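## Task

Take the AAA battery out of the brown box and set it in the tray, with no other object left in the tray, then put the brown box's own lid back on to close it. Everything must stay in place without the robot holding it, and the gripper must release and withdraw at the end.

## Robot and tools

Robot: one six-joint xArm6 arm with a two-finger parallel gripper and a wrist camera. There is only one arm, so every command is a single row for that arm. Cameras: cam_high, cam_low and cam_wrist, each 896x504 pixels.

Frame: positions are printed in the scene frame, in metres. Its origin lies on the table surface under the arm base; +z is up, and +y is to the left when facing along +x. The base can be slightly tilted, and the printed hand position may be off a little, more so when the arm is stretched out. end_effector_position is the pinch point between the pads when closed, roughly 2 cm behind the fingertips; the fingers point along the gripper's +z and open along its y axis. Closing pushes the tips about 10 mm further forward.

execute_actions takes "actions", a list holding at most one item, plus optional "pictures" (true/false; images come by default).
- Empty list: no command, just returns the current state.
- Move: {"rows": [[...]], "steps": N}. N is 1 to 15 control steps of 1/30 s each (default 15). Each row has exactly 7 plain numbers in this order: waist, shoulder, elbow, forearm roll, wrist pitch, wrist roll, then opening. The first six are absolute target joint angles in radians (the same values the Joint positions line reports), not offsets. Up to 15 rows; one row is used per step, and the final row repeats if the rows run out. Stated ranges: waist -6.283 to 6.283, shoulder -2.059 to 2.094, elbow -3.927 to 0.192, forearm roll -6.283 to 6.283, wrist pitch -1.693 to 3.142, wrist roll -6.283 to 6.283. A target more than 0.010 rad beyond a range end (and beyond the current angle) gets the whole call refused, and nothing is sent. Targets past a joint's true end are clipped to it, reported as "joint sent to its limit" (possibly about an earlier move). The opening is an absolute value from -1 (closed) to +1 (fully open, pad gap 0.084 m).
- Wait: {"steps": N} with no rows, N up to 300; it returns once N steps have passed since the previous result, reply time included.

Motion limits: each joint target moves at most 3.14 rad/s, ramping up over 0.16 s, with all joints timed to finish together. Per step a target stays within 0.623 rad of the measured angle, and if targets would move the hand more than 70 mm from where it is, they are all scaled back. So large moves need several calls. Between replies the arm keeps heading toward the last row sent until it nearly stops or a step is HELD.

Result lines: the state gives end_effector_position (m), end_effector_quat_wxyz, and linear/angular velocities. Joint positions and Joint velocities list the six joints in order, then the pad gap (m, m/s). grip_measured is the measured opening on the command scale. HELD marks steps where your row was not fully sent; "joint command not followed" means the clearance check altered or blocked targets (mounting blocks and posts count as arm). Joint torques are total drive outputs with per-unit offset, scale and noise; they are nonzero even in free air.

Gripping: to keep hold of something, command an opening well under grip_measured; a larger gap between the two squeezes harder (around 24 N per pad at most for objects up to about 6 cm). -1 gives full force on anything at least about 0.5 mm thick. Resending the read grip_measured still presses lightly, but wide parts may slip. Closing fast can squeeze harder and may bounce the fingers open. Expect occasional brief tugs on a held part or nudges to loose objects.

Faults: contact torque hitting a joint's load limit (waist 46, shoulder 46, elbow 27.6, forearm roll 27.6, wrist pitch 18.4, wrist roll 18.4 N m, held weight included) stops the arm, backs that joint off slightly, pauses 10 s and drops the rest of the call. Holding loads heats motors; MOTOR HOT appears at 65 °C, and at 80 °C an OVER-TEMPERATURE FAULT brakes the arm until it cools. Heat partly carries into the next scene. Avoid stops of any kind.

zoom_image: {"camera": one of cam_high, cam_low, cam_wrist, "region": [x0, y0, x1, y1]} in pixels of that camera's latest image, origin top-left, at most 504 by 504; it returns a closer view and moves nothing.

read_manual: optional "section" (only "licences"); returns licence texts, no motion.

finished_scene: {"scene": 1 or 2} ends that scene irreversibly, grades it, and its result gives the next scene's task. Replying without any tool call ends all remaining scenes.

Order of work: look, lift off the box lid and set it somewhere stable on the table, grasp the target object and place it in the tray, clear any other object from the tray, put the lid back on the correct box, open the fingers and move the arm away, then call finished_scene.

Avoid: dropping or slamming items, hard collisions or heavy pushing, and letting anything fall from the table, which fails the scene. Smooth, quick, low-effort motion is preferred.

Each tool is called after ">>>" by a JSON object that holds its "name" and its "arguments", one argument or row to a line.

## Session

>>> {"name": "execute_actions", "arguments": {
  "actions": []
}}

Scene clock: 0.00 s of 8400.00 s.
end_effector_position=(+0.1688, +0.1447, +0.1831) grip_measured=+1.00 end_effector_quat_wxyz=(+0.366, +0.674, -0.633, +0.106) end_effector_velocity=(-0.000, +0.000, +0.000) end_effector_angular_velocity=(+0.001, +0.001, +0.000)
Joint positions: [ 0.587 -0.712 -0.367 -0.076  1.431  2.101  0.084]
Joint velocities: [ 0.    -0.001 -0.     0.001  0.    -0.001 -0.   ]
Joint torques (N m, as the arm reports them, + toward a larger angle): no reading
Motor temperatures (°C, as the motors report them): [25 29 33 30 31 34]

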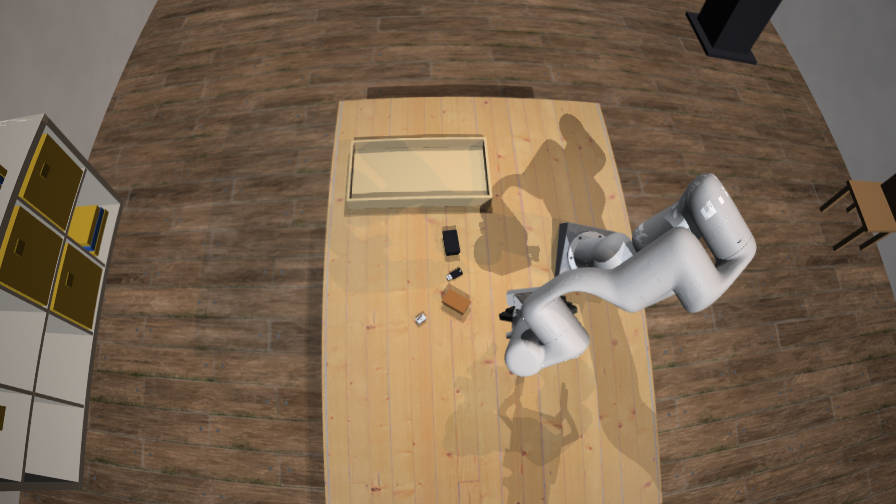

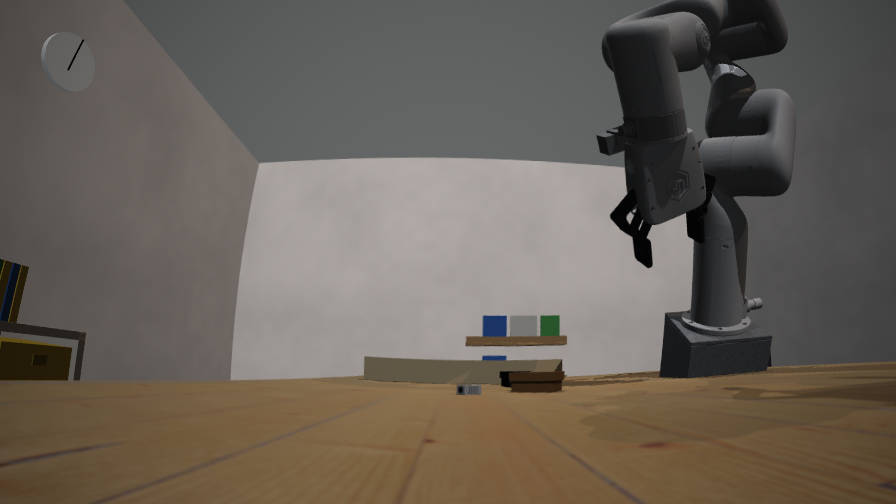

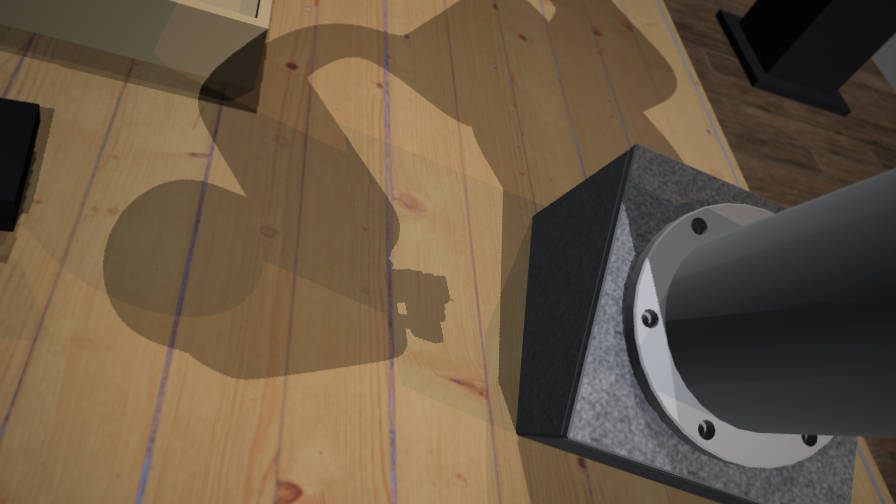

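>>> {"name": "execute_actions", "arguments": {
  "actions": [
    {"rows":[[-0.226,-0.43,-0.427,0.571,0.932,-0.13,1]]}
  ],
  "pictures": false
}}

>>> {"name": "execute_actions", "arguments": {
  "actions": [
    {"steps":45}
  ]
}}

Scene clock: 12.77 s of 8400.00 s.
end_effector_position=(+0.2989, +0.1170, +0.1640) grip_measured=+1.00 end_effector_quat_wxyz=(+0.076, +0.689, -0.720, -0.035) end_effector_velocity=(+0.251, -0.231, +0.077) end_effector_angular_velocity=(+0.696, -0.880, +1.090)
Joint positions: [-0.055 -0.482 -0.416  0.448  1.026  1.292  0.084]
Joint velocities: [-1.094  0.332 -0.071  0.778 -0.593 -2.65  -0.   ]
Joint torques (N m, as the arm reports them, + toward a larger angle): [ -0.35  -6.9  -18.68  -2.32  -0.83  -1.17]
Motor temperatures (°C, as the motors report them): [25 29 36 30 31 34]
Steps of this call (steps 1 to 90: nothing new was sent; then 9.27 s passed at rest; steps 91 to 105: all 15 steps of this action). Readings (joint positions):
91: [0.586 -0.712 -0.367 -0.076 1.431 2.100]
92: [0.580 -0.709 -0.368 -0.068 1.424 2.092]
94: [0.523 -0.684 -0.373 -0.009 1.377 2.033]
98: [0.274 -0.582 -0.395 0.216 1.204 1.787]
105: the state above

Scene clock: 14.27 s of 8400.00 s.
end_effector_position=(+0.3351, +0.0732, +0.1798) grip_measured=+1.00 end_effector_quat_wxyz=(+0.001, +0.977, -0.215, +0.001) end_effector_velocity=(-0.001, -0.000, -0.001) end_effector_angular_velocity=(+0.000, +0.002, -0.001)
Joint positions: [-0.226 -0.43  -0.427  0.571  0.932 -0.13   0.084]
Joint velocities: [-0.001  0.001  0.001 -0.     0.    -0.     0.   ]
Joint torques (N m, as the arm reports them, + toward a larger angle): [ -2.56  -6.25 -20.02  -1.7   -1.32  -0.75]
Motor temperatures (°C, as the motors report them): [25 29 36 30 31 34]
Steps of this call (steps 1 to 45: the robot went on to your last target). Readings (joint positions):
1: [-0.090 -0.472 -0.418 0.473 1.007 1.200]
2: [-0.121 -0.462 -0.420 0.496 0.990 1.103]
4: [-0.169 -0.447 -0.423 0.529 0.964 0.901]
8: [-0.211 -0.435 -0.426 0.560 0.940 0.492]
45: the state above
The arm was judged still, so your last target was given up. Only a new action makes it travel on or press farther. Fingers that are still opening or closing keep moving.

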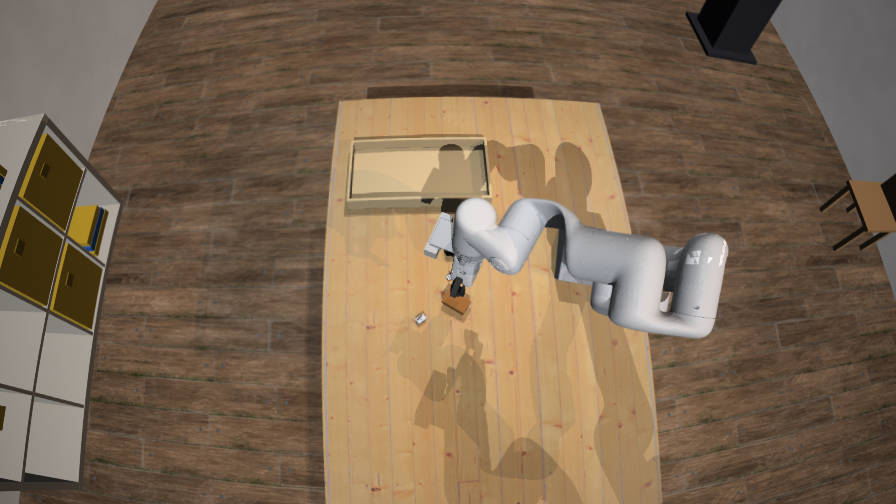

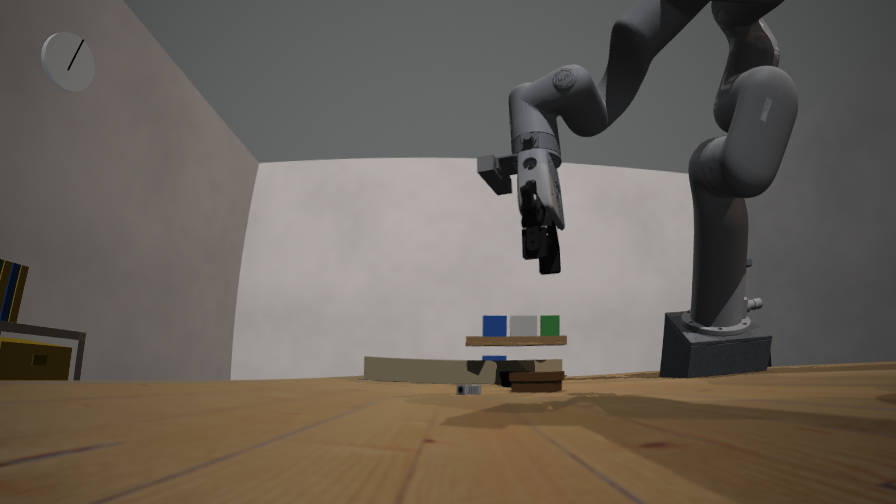

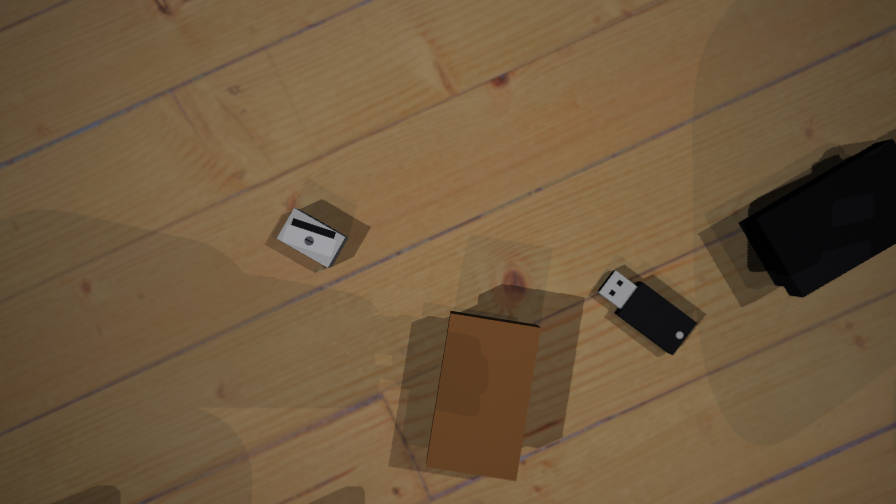

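>>> {"name": "execute_actions", "arguments": {
  "actions": [
    {"rows":[[0.04,-0.065,-0.457,0.94,0.585,-0.22,0.6]],"steps":15}
  ],
  "pictures": false
}}

>>> {"name": "execute_actions", "arguments": {
  "actions": [
    {"rows":[[0.113,0.04,-0.465,1.05,0.488,-0.233,0.6]],"steps":15}
  ],
  "pictures": false
}}

>>> {"name": "execute_actions", "arguments": {
  "actions": []
}}

Scene clock: 32.30 s of 8400.00 s.
end_effector_position=(+0.3568, +0.0925, +0.0710) grip_measured=+0.59 end_effector_quat_wxyz=(-0.017, +0.965, -0.261, +0.001) end_effector_velocity=(+0.024, +0.002, +0.003) end_effector_angular_velocity=(-0.017, -0.066, -0.004)
Joint positions: [ 0.037 -0.069 -0.457  0.936  0.589 -0.219  0.069]
Joint velocities: [ 0.026  0.019 -0.031  0.055 -0.063 -0.016  0.   ]
Joint torques (N m, as the arm reports them, + toward a larger angle): [ -3.87 -10.4  -13.24  -1.73  -1.35  -0.69]
Motor temperatures (°C, as the motors report them): [25 29 39 30 32 34]
Steps of this call (steps 1 to 90: nothing new was sent; then 14.53 s passed at rest; steps 91 to 105: all 15 steps of this action). Readings (joint positions):
91: [-0.226 -0.430 -0.427 0.572 0.931 -0.130]
92: [-0.221 -0.424 -0.428 0.579 0.923 -0.132]
94: [-0.181 -0.370 -0.435 0.637 0.868 -0.146]
98: [-0.044 -0.179 -0.447 0.823 0.696 -0.191]
105: the state above

Scene clock: 32.80 s of 8400.00 s.
end_effector_position=(+0.3496, +0.0871, +0.0381) grip_measured=+0.59 end_effector_quat_wxyz=(+0.000, +0.957, -0.290, +0.001) end_effector_velocity=(-0.003, -0.001, -0.003) end_effector_angular_velocity=(-0.001, +0.007, -0.004)
Joint positions: [ 0.112  0.039 -0.465  1.049  0.488 -0.233  0.069]
Joint velocities: [ 0.004  0.007  0.003  0.005 -0.003 -0.001  0.   ]
Joint torques (N m, as the arm reports them, + toward a larger angle): [ -3.98 -11.25 -11.62  -1.77  -1.29  -0.67]
Motor temperatures (°C, as the motors report them): [25 29 38 30 32 34]
Steps of this call (steps 1 to 15: all 15 steps of this action). Readings (joint positions):
1: [0.038 -0.068 -0.457 0.938 0.587 -0.219]
2: [0.043 -0.062 -0.459 0.946 0.578 -0.221]
4: [0.073 -0.019 -0.464 0.993 0.537 -0.226]
8: [0.109 0.035 -0.462 1.043 0.496 -0.232]
15: the state above

Scene clock: 32.80 s of 8400.00 s.
end_effector_position=(+0.3496, +0.0871, +0.0381) grip_measured=+0.59 end_effector_quat_wxyz=(+0.000, +0.957, -0.290, +0.001) end_effector_velocity=(-0.003, -0.001, -0.003) end_effector_angular_velocity=(-0.001, +0.007, -0.004)
Joint positions: [ 0.112  0.039 -0.465  1.049  0.488 -0.233  0.069]
Joint velocities: [ 0.004  0.007  0.003  0.005 -0.003 -0.001  0.   ]
Joint torques (N m, as the arm reports them, + toward a larger angle): [ -3.98 -11.25 -11.62  -1.77  -1.29  -0.67]
Motor temperatures (°C, as the motors report them): [25 29 38 30 32 34]

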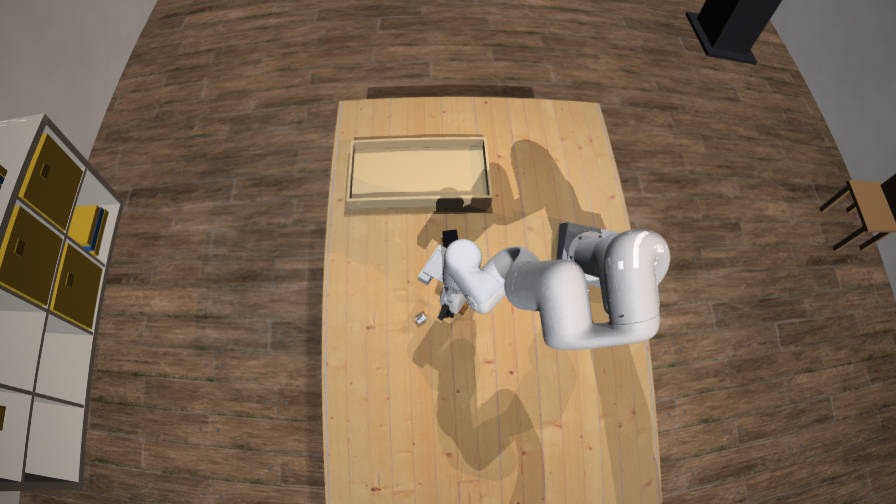

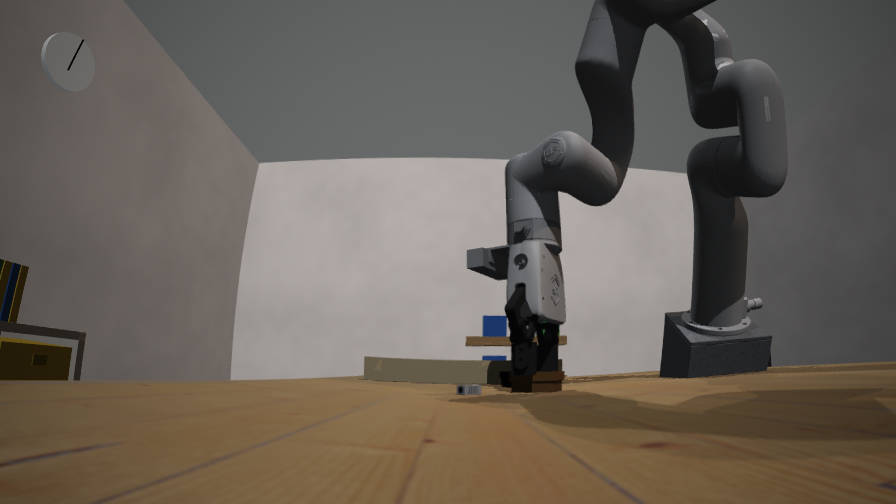

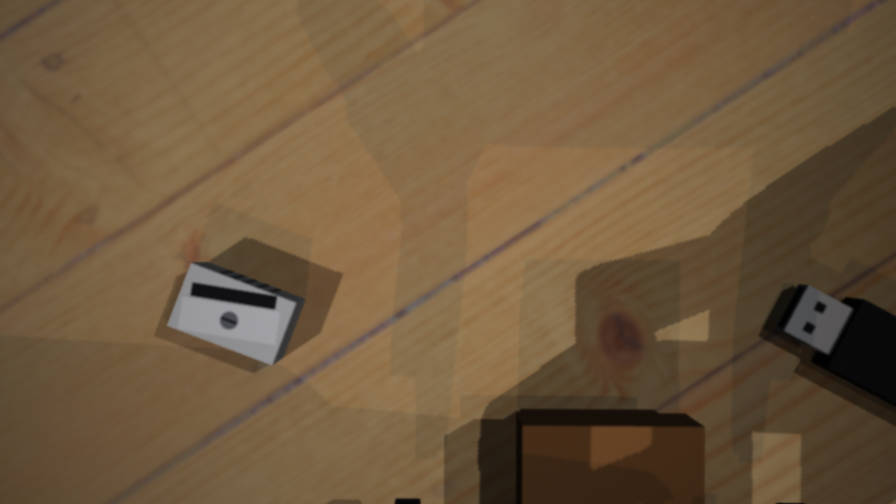

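>>> {"name": "execute_actions", "arguments": {
  "actions": [
    {"rows":[[0.113,0.04,-0.465,1.05,0.488,-0.233,0.3],[0.113,0.04,-0.465,1.05,0.488,-0.233,0.2],[0.113,0.04,-0.465,1.05,0.488,-0.233,0.1],[0.113,0.04,-0.465,1.05,0.488,-0.233,0],[0.113,0.04,-0.465,1.05,0.488,-0.233,-0.1],[0.113,0.04,-0.465,1.05,0.488,-0.233,-0.25],[0.113,0.04,-0.465,1.05,0.488,-0.233,-0.5]],"steps":15}
  ],
  "pictures": false
}}

>>> {"name": "execute_actions", "arguments": {
  "actions": [
    {"rows":[[0.1,0.018,-0.459,1.02,0.503,-0.213,-0.5],[0.1,0.018,-0.459,1.02,0.503,-0.213,-0.5],[0.085,-0.01,-0.452,0.985,0.52,-0.19,-0.5],[0.07,-0.04,-0.445,0.95,0.54,-0.163,-0.5],[0.05,-0.075,-0.435,0.905,0.562,-0.13,-0.5],[0.024,-0.118,-0.424,0.851,0.59,-0.094,-0.5]],"steps":15}
  ]
}}

Scene clock: 43.70 s of 8400.00 s.
end_effector_position=(+0.3491, +0.0870, +0.0377) grip_measured=-0.17 end_effector_quat_wxyz=(+0.001, +0.957, -0.290, +0.000) end_effector_velocity=(-0.000, -0.000, -0.000) end_effector_angular_velocity=(-0.000, +0.001, -0.000)
Joint positions: [ 0.113  0.04  -0.465  1.05   0.488 -0.233  0.037]
Joint velocities: [ 0.     0.002 -0.     0.    -0.    -0.     0.   ]
Joint torques (N m, as the arm reports them, + toward a larger angle): [ -4.04 -10.8  -11.34  -1.62  -1.34  -0.76]
Motor temperatures (°C, as the motors report them): [25 29 37 30 32 34]
Steps of this call (steps 1 to 15: the robot went on to your last target; steps 16 to 90: nothing new was sent; then 7.40 s passed at rest; steps 91 to 105: all 15 steps of this action). Readings (joint positions):
91: [0.113 0.040 -0.465 1.050 0.488 -0.233]
92: [0.113 0.040 -0.465 1.050 0.488 -0.233]
94: [0.113 0.040 -0.465 1.050 0.488 -0.233]
98: [0.113 0.040 -0.465 1.050 0.488 -0.233]
105: the state above

Scene clock: 44.20 s of 8400.00 s.
end_effector_position=(+0.3481, +0.0863, +0.0789) grip_measured=-0.17 end_effector_quat_wxyz=(+0.001, +0.957, -0.290, -0.000) end_effector_velocity=(-0.009, -0.002, -0.001) end_effector_angular_velocity=(-0.001, +0.023, -0.008)
Joint positions: [ 0.025 -0.116 -0.424  0.853  0.589 -0.096  0.037]
Joint velocities: [-0.009 -0.009  0.012 -0.027  0.018  0.022 -0.   ]
Joint torques (N m, as the arm reports them, + toward a larger angle): [ -3.72  -9.61 -14.88  -1.73  -1.46  -0.7 ]
Motor temperatures (°C, as the motors report them): [25 29 37 30 32 34]
Steps of this call (steps 1 to 15: all 15 steps of this action). Readings (joint positions):
1: [0.113 0.040 -0.465 1.049 0.488 -0.233]
2: [0.111 0.037 -0.464 1.044 0.491 -0.229]
4: [0.102 0.021 -0.459 1.022 0.502 -0.214]
8: [0.055 -0.063 -0.438 0.919 0.555 -0.142]
15: the state above

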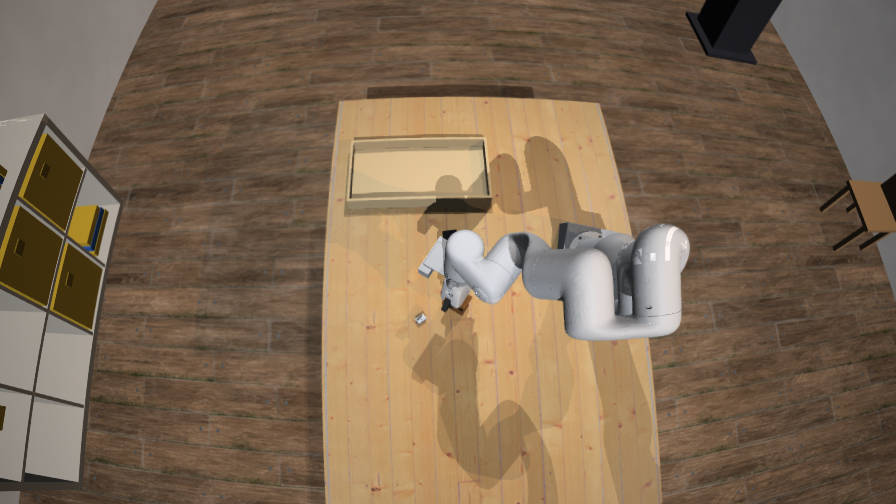

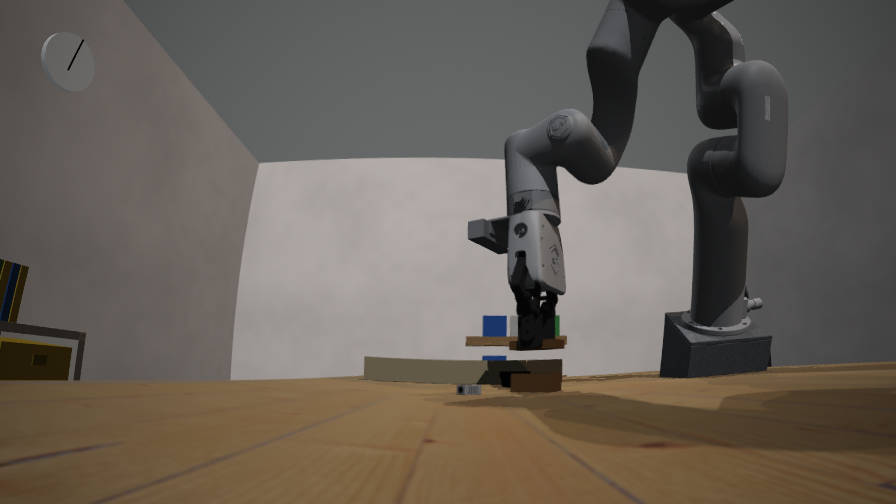

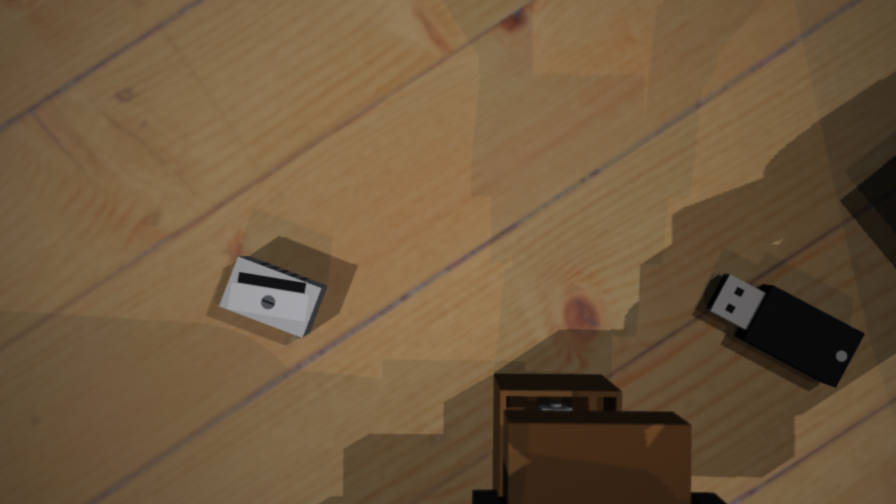

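>>> {"name": "execute_actions", "arguments": {
  "actions": [
    {"rows":[[0.44,-0.26,-0.41,0.756,0.496,0.41,-0.5]],"steps":15}
  ],
  "pictures": false
}}

>>> {"name": "execute_actions", "arguments": {
  "actions": [
    {"rows":[[0.47,-0.2,-0.42,0.85,0.455,0.34,-0.5],[0.47,-0.2,-0.42,0.85,0.455,0.34,-0.5],[0.49,-0.16,-0.427,0.91,0.425,0.29,-0.5],[0.49,-0.16,-0.427,0.91,0.425,0.29,-0.5],[0.51,-0.12,-0.434,0.97,0.397,0.245,-0.5],[0.51,-0.12,-0.434,0.97,0.397,0.245,-0.5],[0.52,-0.1,-0.437,1.0,0.382,0.22,-0.5],[0.532,-0.086,-0.44,1.026,0.37,0.2,-0.5]],"steps":15}
  ],
  "pictures": false
}}

>>> {"name": "execute_actions", "arguments": {
  "actions": [
    {"steps":10}
  ],
  "pictures": false
}}

>>> {"name": "execute_actions", "arguments": {
  "actions": [
    {"rows":[[0.532,-0.086,-0.44,1.026,0.37,0.2,0.6]],"steps":10}
  ],
  "pictures": false
}}

>>> {"name": "execute_actions", "arguments": {
  "actions": [
    {"rows":[[0.44,-0.26,-0.41,0.756,0.496,0.41,0.6]],"steps":12}
  ],
  "pictures": false
}}

>>> {"name": "execute_actions", "arguments": {
  "actions": [
    {"rows":[[-0.1,-0.47,-0.4,0.571,0.86,0.13,0.6]],"steps":15}
  ],
  "pictures": false
}}

>>> {"name": "execute_actions", "arguments": {
  "actions": [
    {"steps":15}
  ]
}}

Scene clock: 63.03 s of 8400.00 s.
end_effector_position=(+0.3304, +0.2215, +0.0708) grip_measured=-0.17 end_effector_quat_wxyz=(+0.005, +0.958, -0.287, +0.004) end_effector_velocity=(-0.019, +0.029, -0.007) end_effector_angular_velocity=(-0.007, +0.006, -0.053)
Joint positions: [ 0.432 -0.258 -0.411  0.758  0.499  0.397  0.037]
Joint velocities: [ 0.112 -0.03   0.025 -0.03  -0.039  0.182  0.   ]
Joint torques (N m, as the arm reports them, + toward a larger angle): [ -4.24  -9.21 -13.84  -1.39  -1.48  -0.8 ]
Motor temperatures (°C, as the motors report them): [25 29 37 30 32 34]
Steps of this call (steps 1 to 15: the robot went on to your last target; steps 16 to 90: nothing new was sent; then 15.33 s passed at rest; steps 91 to 105: all 15 steps of this action). Readings (joint positions):
91: [0.024 -0.118 -0.424 0.851 0.590 -0.093]
92: [0.030 -0.120 -0.423 0.849 0.588 -0.085]
94: [0.075 -0.135 -0.421 0.839 0.577 -0.026]
98: [0.250 -0.195 -0.418 0.799 0.539 0.179]
105: the state above

Scene clock: 63.53 s of 8400.00 s.
end_effector_position=(+0.3224, +0.2212, +0.0245) grip_measured=-0.17 end_effector_quat_wxyz=(+0.000, +0.958, -0.288, +0.001) end_effector_velocity=(+0.009, +0.007, -0.000) end_effector_angular_velocity=(+0.010, -0.030, +0.012)
Joint positions: [ 0.53  -0.088 -0.44   1.022  0.372  0.203  0.037]
Joint velocities: [ 0.016  0.012 -0.018  0.046 -0.028 -0.038 -0.   ]
Joint torques (N m, as the arm reports them, + toward a larger angle): [ -2.98 -11.44 -10.96  -1.92  -1.42  -0.89]
Motor temperatures (°C, as the motors report them): [25 29 37 30 32 34]
Steps of this call (steps 1 to 15: all 15 steps of this action). Readings (joint positions):
1: [0.435 -0.258 -0.410 0.758 0.497 0.401]
2: [0.438 -0.255 -0.411 0.765 0.493 0.399]
4: [0.455 -0.226 -0.417 0.812 0.471 0.365]
8: [0.498 -0.141 -0.429 0.936 0.413 0.271]
15: the state above

Scene clock: 63.87 s of 8400.00 s.
end_effector_position=(+0.3224, +0.2213, +0.0241) grip_measured=-0.17 end_effector_quat_wxyz=(-0.000, +0.958, -0.288, +0.001) end_effector_velocity=(-0.001, -0.000, -0.001) end_effector_angular_velocity=(-0.001, +0.002, +0.001)
Joint positions: [ 0.532 -0.086 -0.44   1.026  0.37   0.2    0.037]
Joint velocities: [ 0.     0.002 -0.    -0.    -0.    -0.001 -0.   ]
Joint torques (N m, as the arm reports them, + toward a larger angle): [ -2.53 -11.29 -10.89  -1.71  -1.46  -0.73]
Motor temperatures (°C, as the motors report them): [25 29 36 30 32 34]
Steps of this call (steps 1 to 10: the robot went on to your last target). Readings (joint positions):
1: [0.531 -0.088 -0.440 1.024 0.371 0.202]
2: [0.531 -0.087 -0.440 1.024 0.371 0.201]
4: [0.531 -0.087 -0.440 1.025 0.370 0.201]
8: [0.532 -0.087 -0.440 1.026 0.370 0.200]
10: the state above

Scene clock: 64.20 s of 8400.00 s.
end_effector_position=(+0.3223, +0.2212, +0.0240) grip_measured=+0.59 end_effector_quat_wxyz=(+0.000, +0.958, -0.288, +0.001) end_effector_velocity=(-0.000, -0.001, -0.000) end_effector_angular_velocity=(-0.001, +0.002, -0.002)
Joint positions: [ 0.532 -0.086 -0.44   1.026  0.37   0.2    0.069]
Joint velocities: [-0.001  0.002  0.001  0.001  0.    -0.     0.   ]
Joint torques (N m, as the arm reports them, + toward a larger angle): [ -2.59 -11.13 -10.83  -1.81  -1.32  -0.72]
Motor temperatures (°C, as the motors report them): [25 29 36 30 32 34]
Steps of this call (steps 1 to 10: all 10 steps of this action). Readings (joint positions):
1: [0.532 -0.086 -0.440 1.026 0.370 0.200]
2: [0.532 -0.086 -0.440 1.026 0.370 0.200]
4: [0.532 -0.086 -0.440 1.026 0.370 0.200]
8: [0.532 -0.086 -0.440 1.026 0.370 0.200]
10: the state above

Scene clock: 64.60 s of 8400.00 s.
end_effector_position=(+0.3296, +0.2243, +0.0700) grip_measured=+0.59 end_effector_quat_wxyz=(+0.004, +0.957, -0.289, +0.004) end_effector_velocity=(-0.021, -0.016, -0.006) end_effector_angular_velocity=(-0.036, +0.060, -0.022)
Joint positions: [ 0.441 -0.258 -0.411  0.761  0.493  0.406  0.069]
Joint velocities: [-0.017 -0.013  0.035 -0.069  0.044  0.06  -0.   ]
Joint torques (N m, as the arm reports them, + toward a larger angle): [ -1.96  -9.69 -14.88  -1.47  -1.66  -0.89]
Motor temperatures (°C, as the motors report them): [25 29 36 30 32 34]
Steps of this call (steps 1 to 12: all 12 steps of this action). Readings (joint positions):
1: [0.532 -0.086 -0.440 1.025 0.370 0.201]
2: [0.530 -0.090 -0.439 1.018 0.374 0.207]
4: [0.510 -0.125 -0.431 0.960 0.402 0.253]
8: [0.452 -0.240 -0.417 0.793 0.477 0.380]
12: the state above

Scene clock: 65.10 s of 8400.00 s.
end_effector_position=(+0.3418, +0.1073, +0.1679) grip_measured=+0.59 end_effector_quat_wxyz=(+0.008, +0.959, -0.284, +0.016) end_effector_velocity=(-0.027, -0.059, +0.043) end_effector_angular_velocity=(-0.013, +0.036, +0.013)
Joint positions: [-0.083 -0.464 -0.401  0.578  0.845  0.141  0.069]
Joint velocities: [-0.268 -0.101  0.011 -0.102  0.214 -0.153 -0.   ]
Joint torques (N m, as the arm reports them, + toward a larger angle): [  1.02  -4.77 -18.57  -1.36  -1.25  -0.62]
Motor temperatures (°C, as the motors report them): [25 29 36 30 32 34]
Steps of this call (steps 1 to 15: all 15 steps of this action). Readings (joint positions):
1: [0.441 -0.258 -0.410 0.759 0.495 0.407]
2: [0.434 -0.261 -0.409 0.756 0.502 0.403]
4: [0.378 -0.282 -0.408 0.735 0.542 0.371]
8: [0.176 -0.362 -0.406 0.667 0.673 0.271]
15: the state above

Scene clock: 65.60 s of 8400.00 s.
end_effector_position=(+0.3397, +0.1036, +0.1705) grip_measured=+0.59 end_effector_quat_wxyz=(+0.009, +0.959, -0.283, +0.015) end_effector_velocity=(+0.001, -0.001, +0.001) end_effector_angular_velocity=(-0.001, -0.004, +0.000)
Joint positions: [-0.1   -0.47  -0.4    0.571  0.86   0.13   0.069]
Joint velocities: [-0.003 -0.002 -0.001 -0.    -0.    -0.002  0.   ]
Joint torques (N m, as the arm reports them, + toward a larger angle): [ -2.56  -6.37 -19.6   -1.81  -1.48  -0.73]
Motor temperatures (°C, as the motors report them): [25 29 37 30 32 34]
Steps of this call (steps 1 to 15: the robot went on to your last target). Readings (joint positions):
1: [-0.089 -0.466 -0.400 0.575 0.851 0.136]
2: [-0.093 -0.467 -0.400 0.574 0.855 0.134]
4: [-0.096 -0.468 -0.399 0.572 0.858 0.132]
8: [-0.098 -0.469 -0.400 0.571 0.860 0.130]
15: the state above

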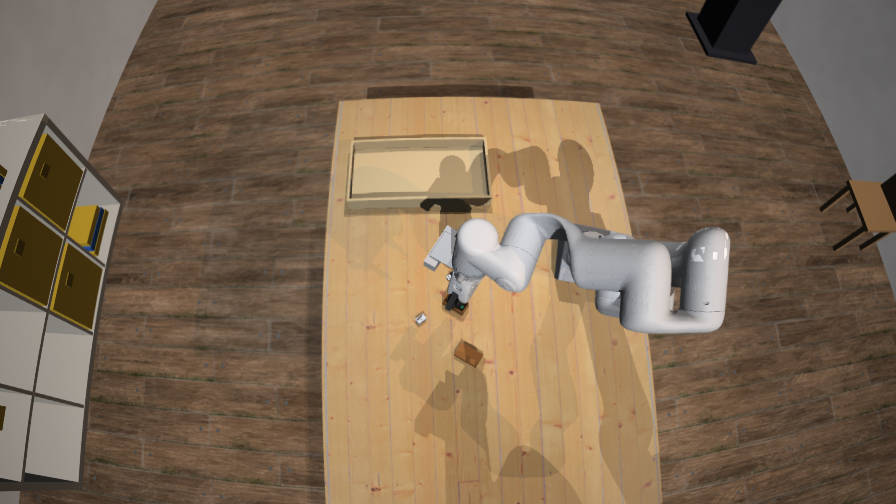

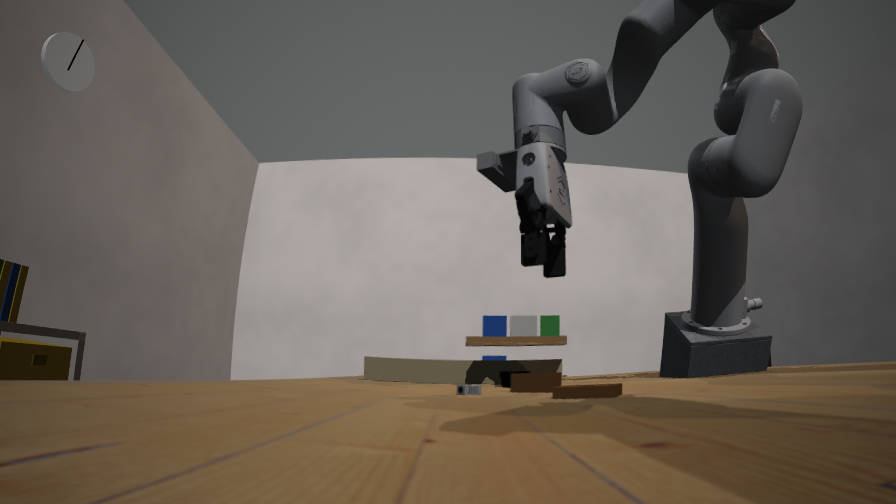

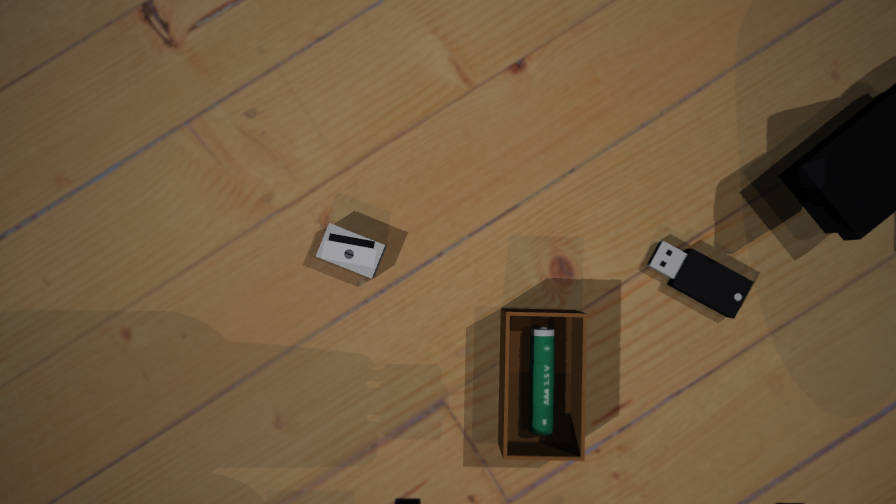

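>>> {"name": "execute_actions", "arguments": {
  "actions": [
    {"rows":[[-0.2,0.1,-0.9,0.58,1.35,-0.05,0.5]],"steps":15}
  ],
  "pictures": false
}}

>>> {"name": "execute_actions", "arguments": {
  "actions": [
    {"rows":[[-0.221,0.492,-1.122,0.584,1.526,-0.1,0.5]],"steps":15}
  ],
  "pictures": false
}}

>>> {"name": "execute_actions", "arguments": {
  "actions": [
    {"steps":15}
  ],
  "pictures": false
}}

>>> {"name": "execute_actions", "arguments": {
  "actions": [
    {"rows":[[-0.163,0.626,-1.145,0.637,1.418,-0.141,0.5]],"steps":15}
  ]
}}

Scene clock: 82.97 s of 8400.00 s.
end_effector_position=(+0.3659, +0.1075, +0.1486) grip_measured=+0.49 end_effector_quat_wxyz=(-0.063, +0.939, -0.253, -0.224) end_effector_velocity=(+0.020, +0.010, +0.019) end_effector_angular_velocity=(+0.054, +0.003, +0.048)
Joint positions: [-0.199  0.094 -0.892  0.58   1.343 -0.048  0.065]
Joint velocities: [-0.009  0.035 -0.104  0.004  0.092 -0.033  0.   ]
Joint torques (N m, as the arm reports them, + toward a larger angle): [ -5.54 -13.8  -17.19  -1.73  -0.32  -0.83]
Motor temperatures (°C, as the motors report them): [25 29 39 30 32 34]
Steps of this call (steps 1 to 15: the robot went on to your last target; steps 16 to 90: nothing new was sent; then 13.87 s passed at rest; steps 91 to 105: all 15 steps of this action). Readings (joint positions):
91: [-0.100 -0.469 -0.401 0.571 0.861 0.130]
92: [-0.101 -0.463 -0.406 0.571 0.868 0.127]
94: [-0.111 -0.408 -0.456 0.572 0.919 0.109]
98: [-0.163 -0.107 -0.722 0.577 1.171 0.016]
105: the state above

Scene clock: 83.47 s of 8400.00 s.
end_effector_position=(+0.3549, +0.0855, +0.0896) grip_measured=+0.49 end_effector_quat_wxyz=(-0.109, +0.885, -0.269, -0.364) end_effector_velocity=(+0.014, +0.002, +0.007) end_effector_angular_velocity=(+0.008, -0.023, +0.017)
Joint positions: [-0.221  0.487 -1.121  0.584  1.525 -0.1    0.065]
Joint velocities: [-0.002  0.002 -0.041  0.001  0.019 -0.005 -0.   ]
Joint torques (N m, as the arm reports them, + toward a larger angle): [ -7.17 -15.33 -13.73  -2.03   0.21  -0.71]
Motor temperatures (°C, as the motors report them): [25 29 39 30 32 34]
Steps of this call (steps 1 to 15: all 15 steps of this action). Readings (joint positions):
1: [-0.199 0.095 -0.895 0.580 1.346 -0.049]
2: [-0.200 0.102 -0.902 0.580 1.352 -0.050]
4: [-0.203 0.156 -0.939 0.581 1.380 -0.058]
8: [-0.216 0.404 -1.069 0.583 1.484 -0.088]
15: the state above

Scene clock: 83.97 s of 8400.00 s.
end_effector_position=(+0.3540, +0.0851, +0.0885) grip_measured=+0.49 end_effector_quat_wxyz=(-0.109, +0.884, -0.269, -0.366) end_effector_velocity=(-0.001, -0.000, -0.000) end_effector_angular_velocity=(+0.000, +0.002, -0.001)
Joint positions: [-0.221  0.492 -1.122  0.584  1.526 -0.1    0.065]
Joint velocities: [-0.     0.002  0.001 -0.     0.    -0.     0.   ]
Joint torques (N m, as the arm reports them, + toward a larger angle): [ -7.35 -16.41 -15.11  -1.93   0.38  -0.79]
Motor temperatures (°C, as the motors report them): [25 29 39 30 32 34]
Steps of this call (steps 1 to 15: the robot went on to your last target). Readings (joint positions):
1: [-0.221 0.487 -1.122 0.584 1.525 -0.100]
2: [-0.221 0.488 -1.122 0.584 1.525 -0.100]
4: [-0.221 0.489 -1.122 0.584 1.526 -0.100]
8: [-0.221 0.491 -1.122 0.584 1.526 -0.100]
15: the state above
The arm was judged still, so your last target was given up. Only a new action makes it travel on or press farther. Fingers that are still opening or closing keep moving.

Scene clock: 84.47 s of 8400.00 s.
end_effector_position=(+0.3528, +0.0829, +0.0295) grip_measured=+0.49 end_effector_quat_wxyz=(-0.110, +0.885, -0.268, -0.365) end_effector_velocity=(-0.006, -0.000, -0.004) end_effector_angular_velocity=(+0.002, +0.014, -0.005)
Joint positions: [-0.164  0.624 -1.146  0.637  1.418 -0.141  0.065]
Joint velocities: [ 0.003  0.009  0.009  0.002 -0.003 -0.001 -0.   ]
Joint torques (N m, as the arm reports them, + toward a larger angle): [ -7.66 -17.41 -13.38  -1.96   0.4   -0.76]
Motor temperatures (°C, as the motors report them): [25 29 39 30 32 34]
Steps of this call (steps 1 to 15: all 15 steps of this action). Readings (joint positions):
1: [-0.221 0.492 -1.122 0.584 1.525 -0.100]
2: [-0.218 0.498 -1.124 0.587 1.519 -0.103]
4: [-0.198 0.544 -1.137 0.607 1.478 -0.118]
8: [-0.165 0.623 -1.137 0.633 1.427 -0.138]
15: the state above

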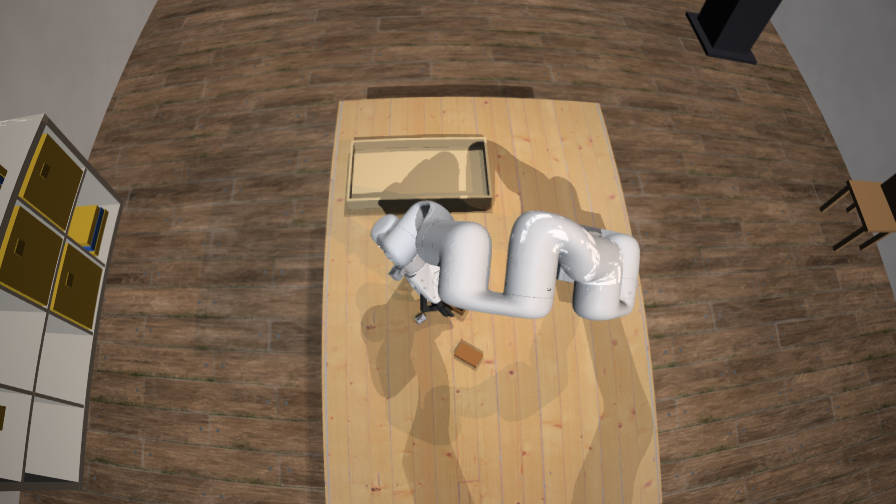

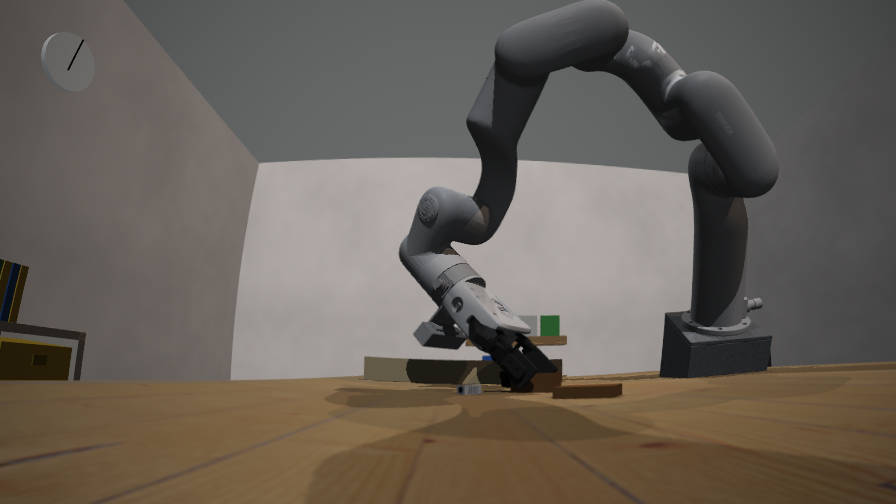

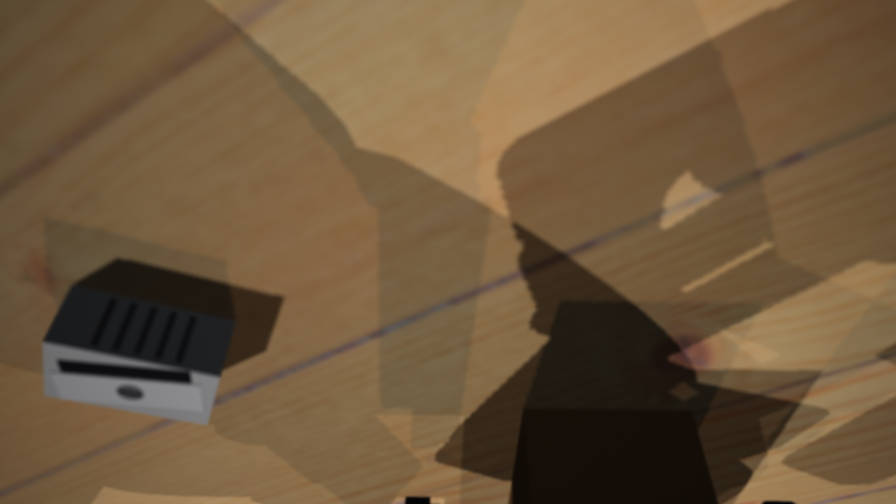

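>>> {"name": "execute_actions", "arguments": {
  "actions": [
    {"rows":[[-0.163,0.626,-1.145,0.637,1.418,-0.141,0.2],[-0.163,0.626,-1.145,0.637,1.418,-0.141,0.1],[-0.163,0.626,-1.145,0.637,1.418,-0.141,0],[-0.163,0.626,-1.145,0.637,1.418,-0.141,-0.1],[-0.163,0.626,-1.145,0.637,1.418,-0.141,-0.2],[-0.163,0.626,-1.145,0.637,1.418,-0.141,-0.3],[-0.163,0.626,-1.145,0.637,1.418,-0.141,-0.45],[-0.163,0.626,-1.145,0.637,1.418,-0.141,-0.75]],"steps":15}
  ],
  "pictures": false
}}

>>> {"name": "execute_actions", "arguments": {
  "actions": [
    {"rows":[[-0.221,0.492,-1.122,0.584,1.526,-0.1,-0.75]],"steps":10}
  ],
  "pictures": false
}}

>>> {"name": "execute_actions", "arguments": {
  "actions": [
    {"rows":[[-0.4,0.2,-0.9,0.58,1.4,-0.4,-0.75]],"steps":15}
  ],
  "pictures": false
}}

>>> {"name": "execute_actions", "arguments": {
  "actions": [
    {"rows":[[-0.864,0.4,-0.7,0.69,0.62,-1.667,-0.75]],"steps":15}
  ],
  "pictures": false
}}

>>> {"name": "execute_actions", "arguments": {
  "actions": [
    {"steps":25}
  ]
}}

Scene clock: 117.07 s of 8400.00 s.
end_effector_position=(+0.3520, +0.0829, +0.0288) grip_measured=-0.28 end_effector_quat_wxyz=(-0.110, +0.884, -0.268, -0.366) end_effector_velocity=(-0.000, -0.000, -0.000) end_effector_angular_velocity=(-0.000, +0.000, +0.000)
Joint positions: [-0.163  0.626 -1.145  0.637  1.418 -0.141  0.032]
Joint velocities: [-0.     0.001 -0.    -0.     0.    -0.    -0.   ]
Joint torques (N m, as the arm reports them, + toward a larger angle): [ -7.4  -17.06 -13.1   -1.91   0.34  -0.66]
Motor temperatures (°C, as the motors report them): [26 31 36 30 31 34]
Steps of this call (steps 1 to 15: the robot went on to your last target; steps 16 to 90: nothing new was sent; then 29.10 s passed at rest; steps 91 to 105: all 15 steps of this action). Readings (joint positions):
91: [-0.163 0.626 -1.145 0.637 1.418 -0.141]
92: [-0.163 0.626 -1.145 0.637 1.418 -0.141]
94: [-0.163 0.626 -1.145 0.637 1.418 -0.141]
98: [-0.163 0.626 -1.145 0.637 1.418 -0.141]
105: the state above

Scene clock: 117.40 s of 8400.00 s.
end_effector_position=(+0.3556, +0.0850, +0.0880) grip_measured=-0.28 end_effector_quat_wxyz=(-0.109, +0.885, -0.269, -0.364) end_effector_velocity=(-0.050, +0.002, -0.009) end_effector_angular_velocity=(+0.026, +0.143, -0.043)
Joint positions: [-0.22   0.493 -1.124  0.586  1.523 -0.101  0.032]
Joint velocities: [-0.002  0.019  0.078 -0.024  0.051  0.017 -0.   ]
Joint torques (N m, as the arm reports them, + toward a larger angle): [ -7.19 -16.26 -15.8   -1.65   0.19  -0.73]
Motor temperatures (°C, as the motors report them): [26 31 36 30 31 34]
Steps of this call (steps 1 to 10: all 10 steps of this action). Readings (joint positions):
1: [-0.163 0.626 -1.145 0.637 1.419 -0.141]
2: [-0.166 0.620 -1.143 0.634 1.425 -0.138]
4: [-0.186 0.574 -1.130 0.614 1.466 -0.123]
8: [-0.219 0.495 -1.130 0.588 1.517 -0.103]
10: the state above

Scene clock: 117.90 s of 8400.00 s.
end_effector_position=(+0.3474, +0.0429, +0.1497) grip_measured=-0.28 end_effector_quat_wxyz=(-0.142, +0.945, -0.192, -0.222) end_effector_velocity=(-0.000, -0.002, +0.001) end_effector_angular_velocity=(+0.001, -0.020, +0.013)
Joint positions: [-0.398  0.203 -0.9    0.58   1.401 -0.398  0.032]
Joint velocities: [-0.007 -0.011  0.011  0.002 -0.011 -0.023 -0.   ]
Joint torques (N m, as the arm reports them, + toward a larger angle): [ -6.16 -13.31 -18.22  -1.91  -0.27  -0.68]
Motor temperatures (°C, as the motors report them): [26 31 37 30 31 34]
Steps of this call (steps 1 to 15: all 15 steps of this action). Readings (joint positions):
1: [-0.221 0.493 -1.122 0.585 1.523 -0.102]
2: [-0.224 0.488 -1.115 0.585 1.520 -0.109]
4: [-0.255 0.436 -1.070 0.584 1.495 -0.168]
8: [-0.373 0.246 -0.941 0.580 1.421 -0.347]
15: the state above

Scene clock: 118.40 s of 8400.00 s.
end_effector_position=(+0.3225, -0.1401, +0.1142) grip_measured=-0.28 end_effector_quat_wxyz=(-0.076, +0.989, -0.123, -0.022) end_effector_velocity=(-0.148, -0.375, -0.034) end_effector_angular_velocity=(-0.684, -0.652, +1.004)
Joint positions: [-0.708  0.335 -0.767  0.653  0.899 -0.983  0.032]
Joint velocities: [-0.615  0.257  0.264  0.144 -1.091 -1.92  -0.   ]
Joint torques (N m, as the arm reports them, + toward a larger angle): [ -5.46 -13.25 -17.48  -1.74  -0.82  -0.82]
Motor temperatures (°C, as the motors report them): [26 31 37 30 31 34]
Steps of this call (steps 1 to 15: all 15 steps of this action). Readings (joint positions):
1: [-0.399 0.203 -0.900 0.580 1.400 -0.399]
2: [-0.403 0.204 -0.898 0.582 1.392 -0.408]
4: [-0.441 0.220 -0.883 0.592 1.336 -0.464]
8: [-0.552 0.270 -0.834 0.617 1.175 -0.624]
15: the state above

Scene clock: 119.23 s of 8400.00 s.
end_effector_position=(+0.2702, -0.2292, +0.1100) grip_measured=-0.28 end_effector_quat_wxyz=(+0.023, +0.994, +0.106, +0.025) end_effector_velocity=(-0.001, -0.001, -0.000) end_effector_angular_velocity=(+0.000, -0.002, -0.003)
Joint positions: [-0.864  0.4   -0.7    0.69   0.62  -1.667  0.032]
Joint velocities: [-0.002  0.001  0.     0.002 -0.001 -0.001 -0.   ]
Joint torques (N m, as the arm reports them, + toward a larger angle): [ -5.15 -13.13 -17.63  -1.79  -1.42  -0.69]
Motor temperatures (°C, as the motors report them): [26 31 37 30 31 34]
Steps of this call (steps 1 to 25: the robot went on to your last target). Readings (joint positions):
1: [-0.728 0.343 -0.759 0.658 0.863 -1.050]
2: [-0.748 0.352 -0.750 0.662 0.828 -1.123]
4: [-0.785 0.367 -0.734 0.671 0.761 -1.287]
8: [-0.846 0.393 -0.707 0.686 0.654 -1.574]
25: the state above

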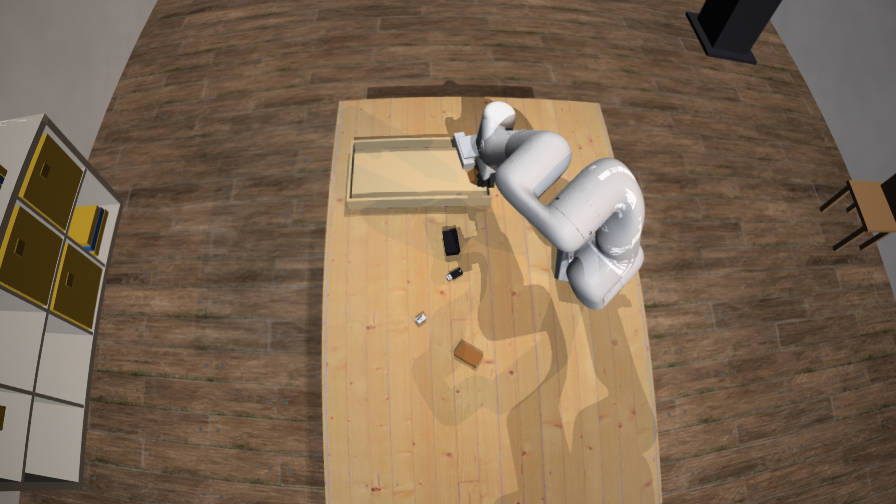

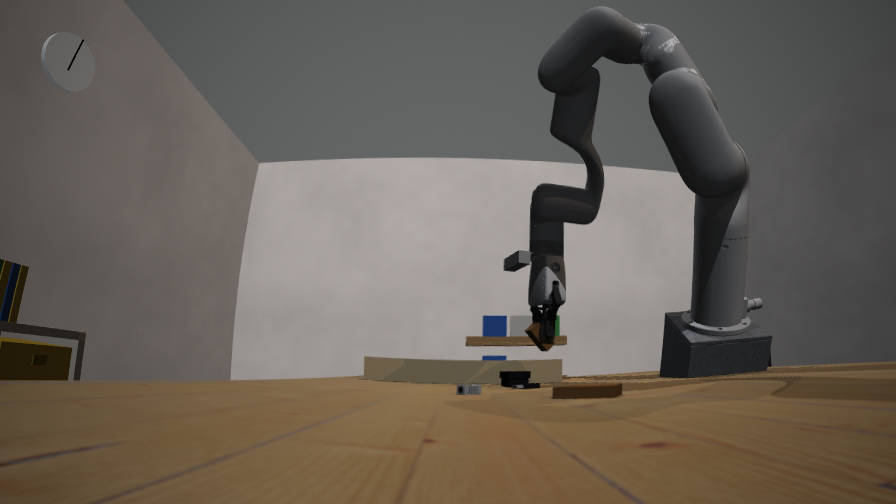

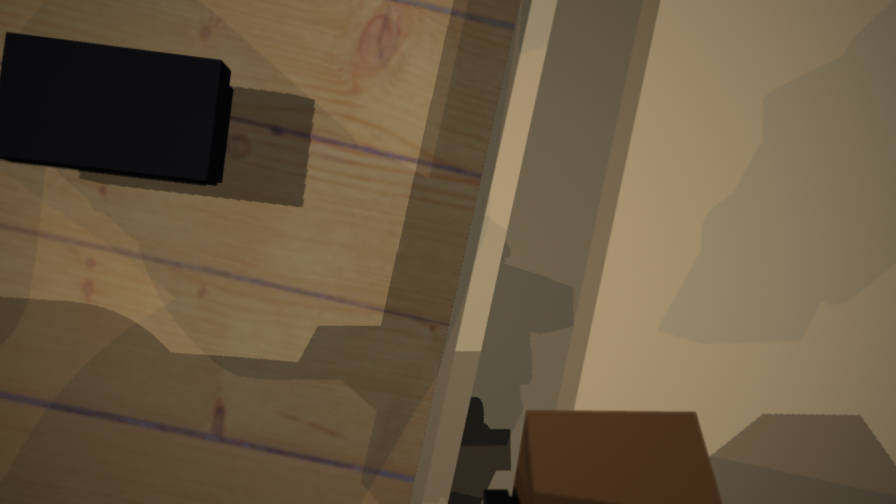

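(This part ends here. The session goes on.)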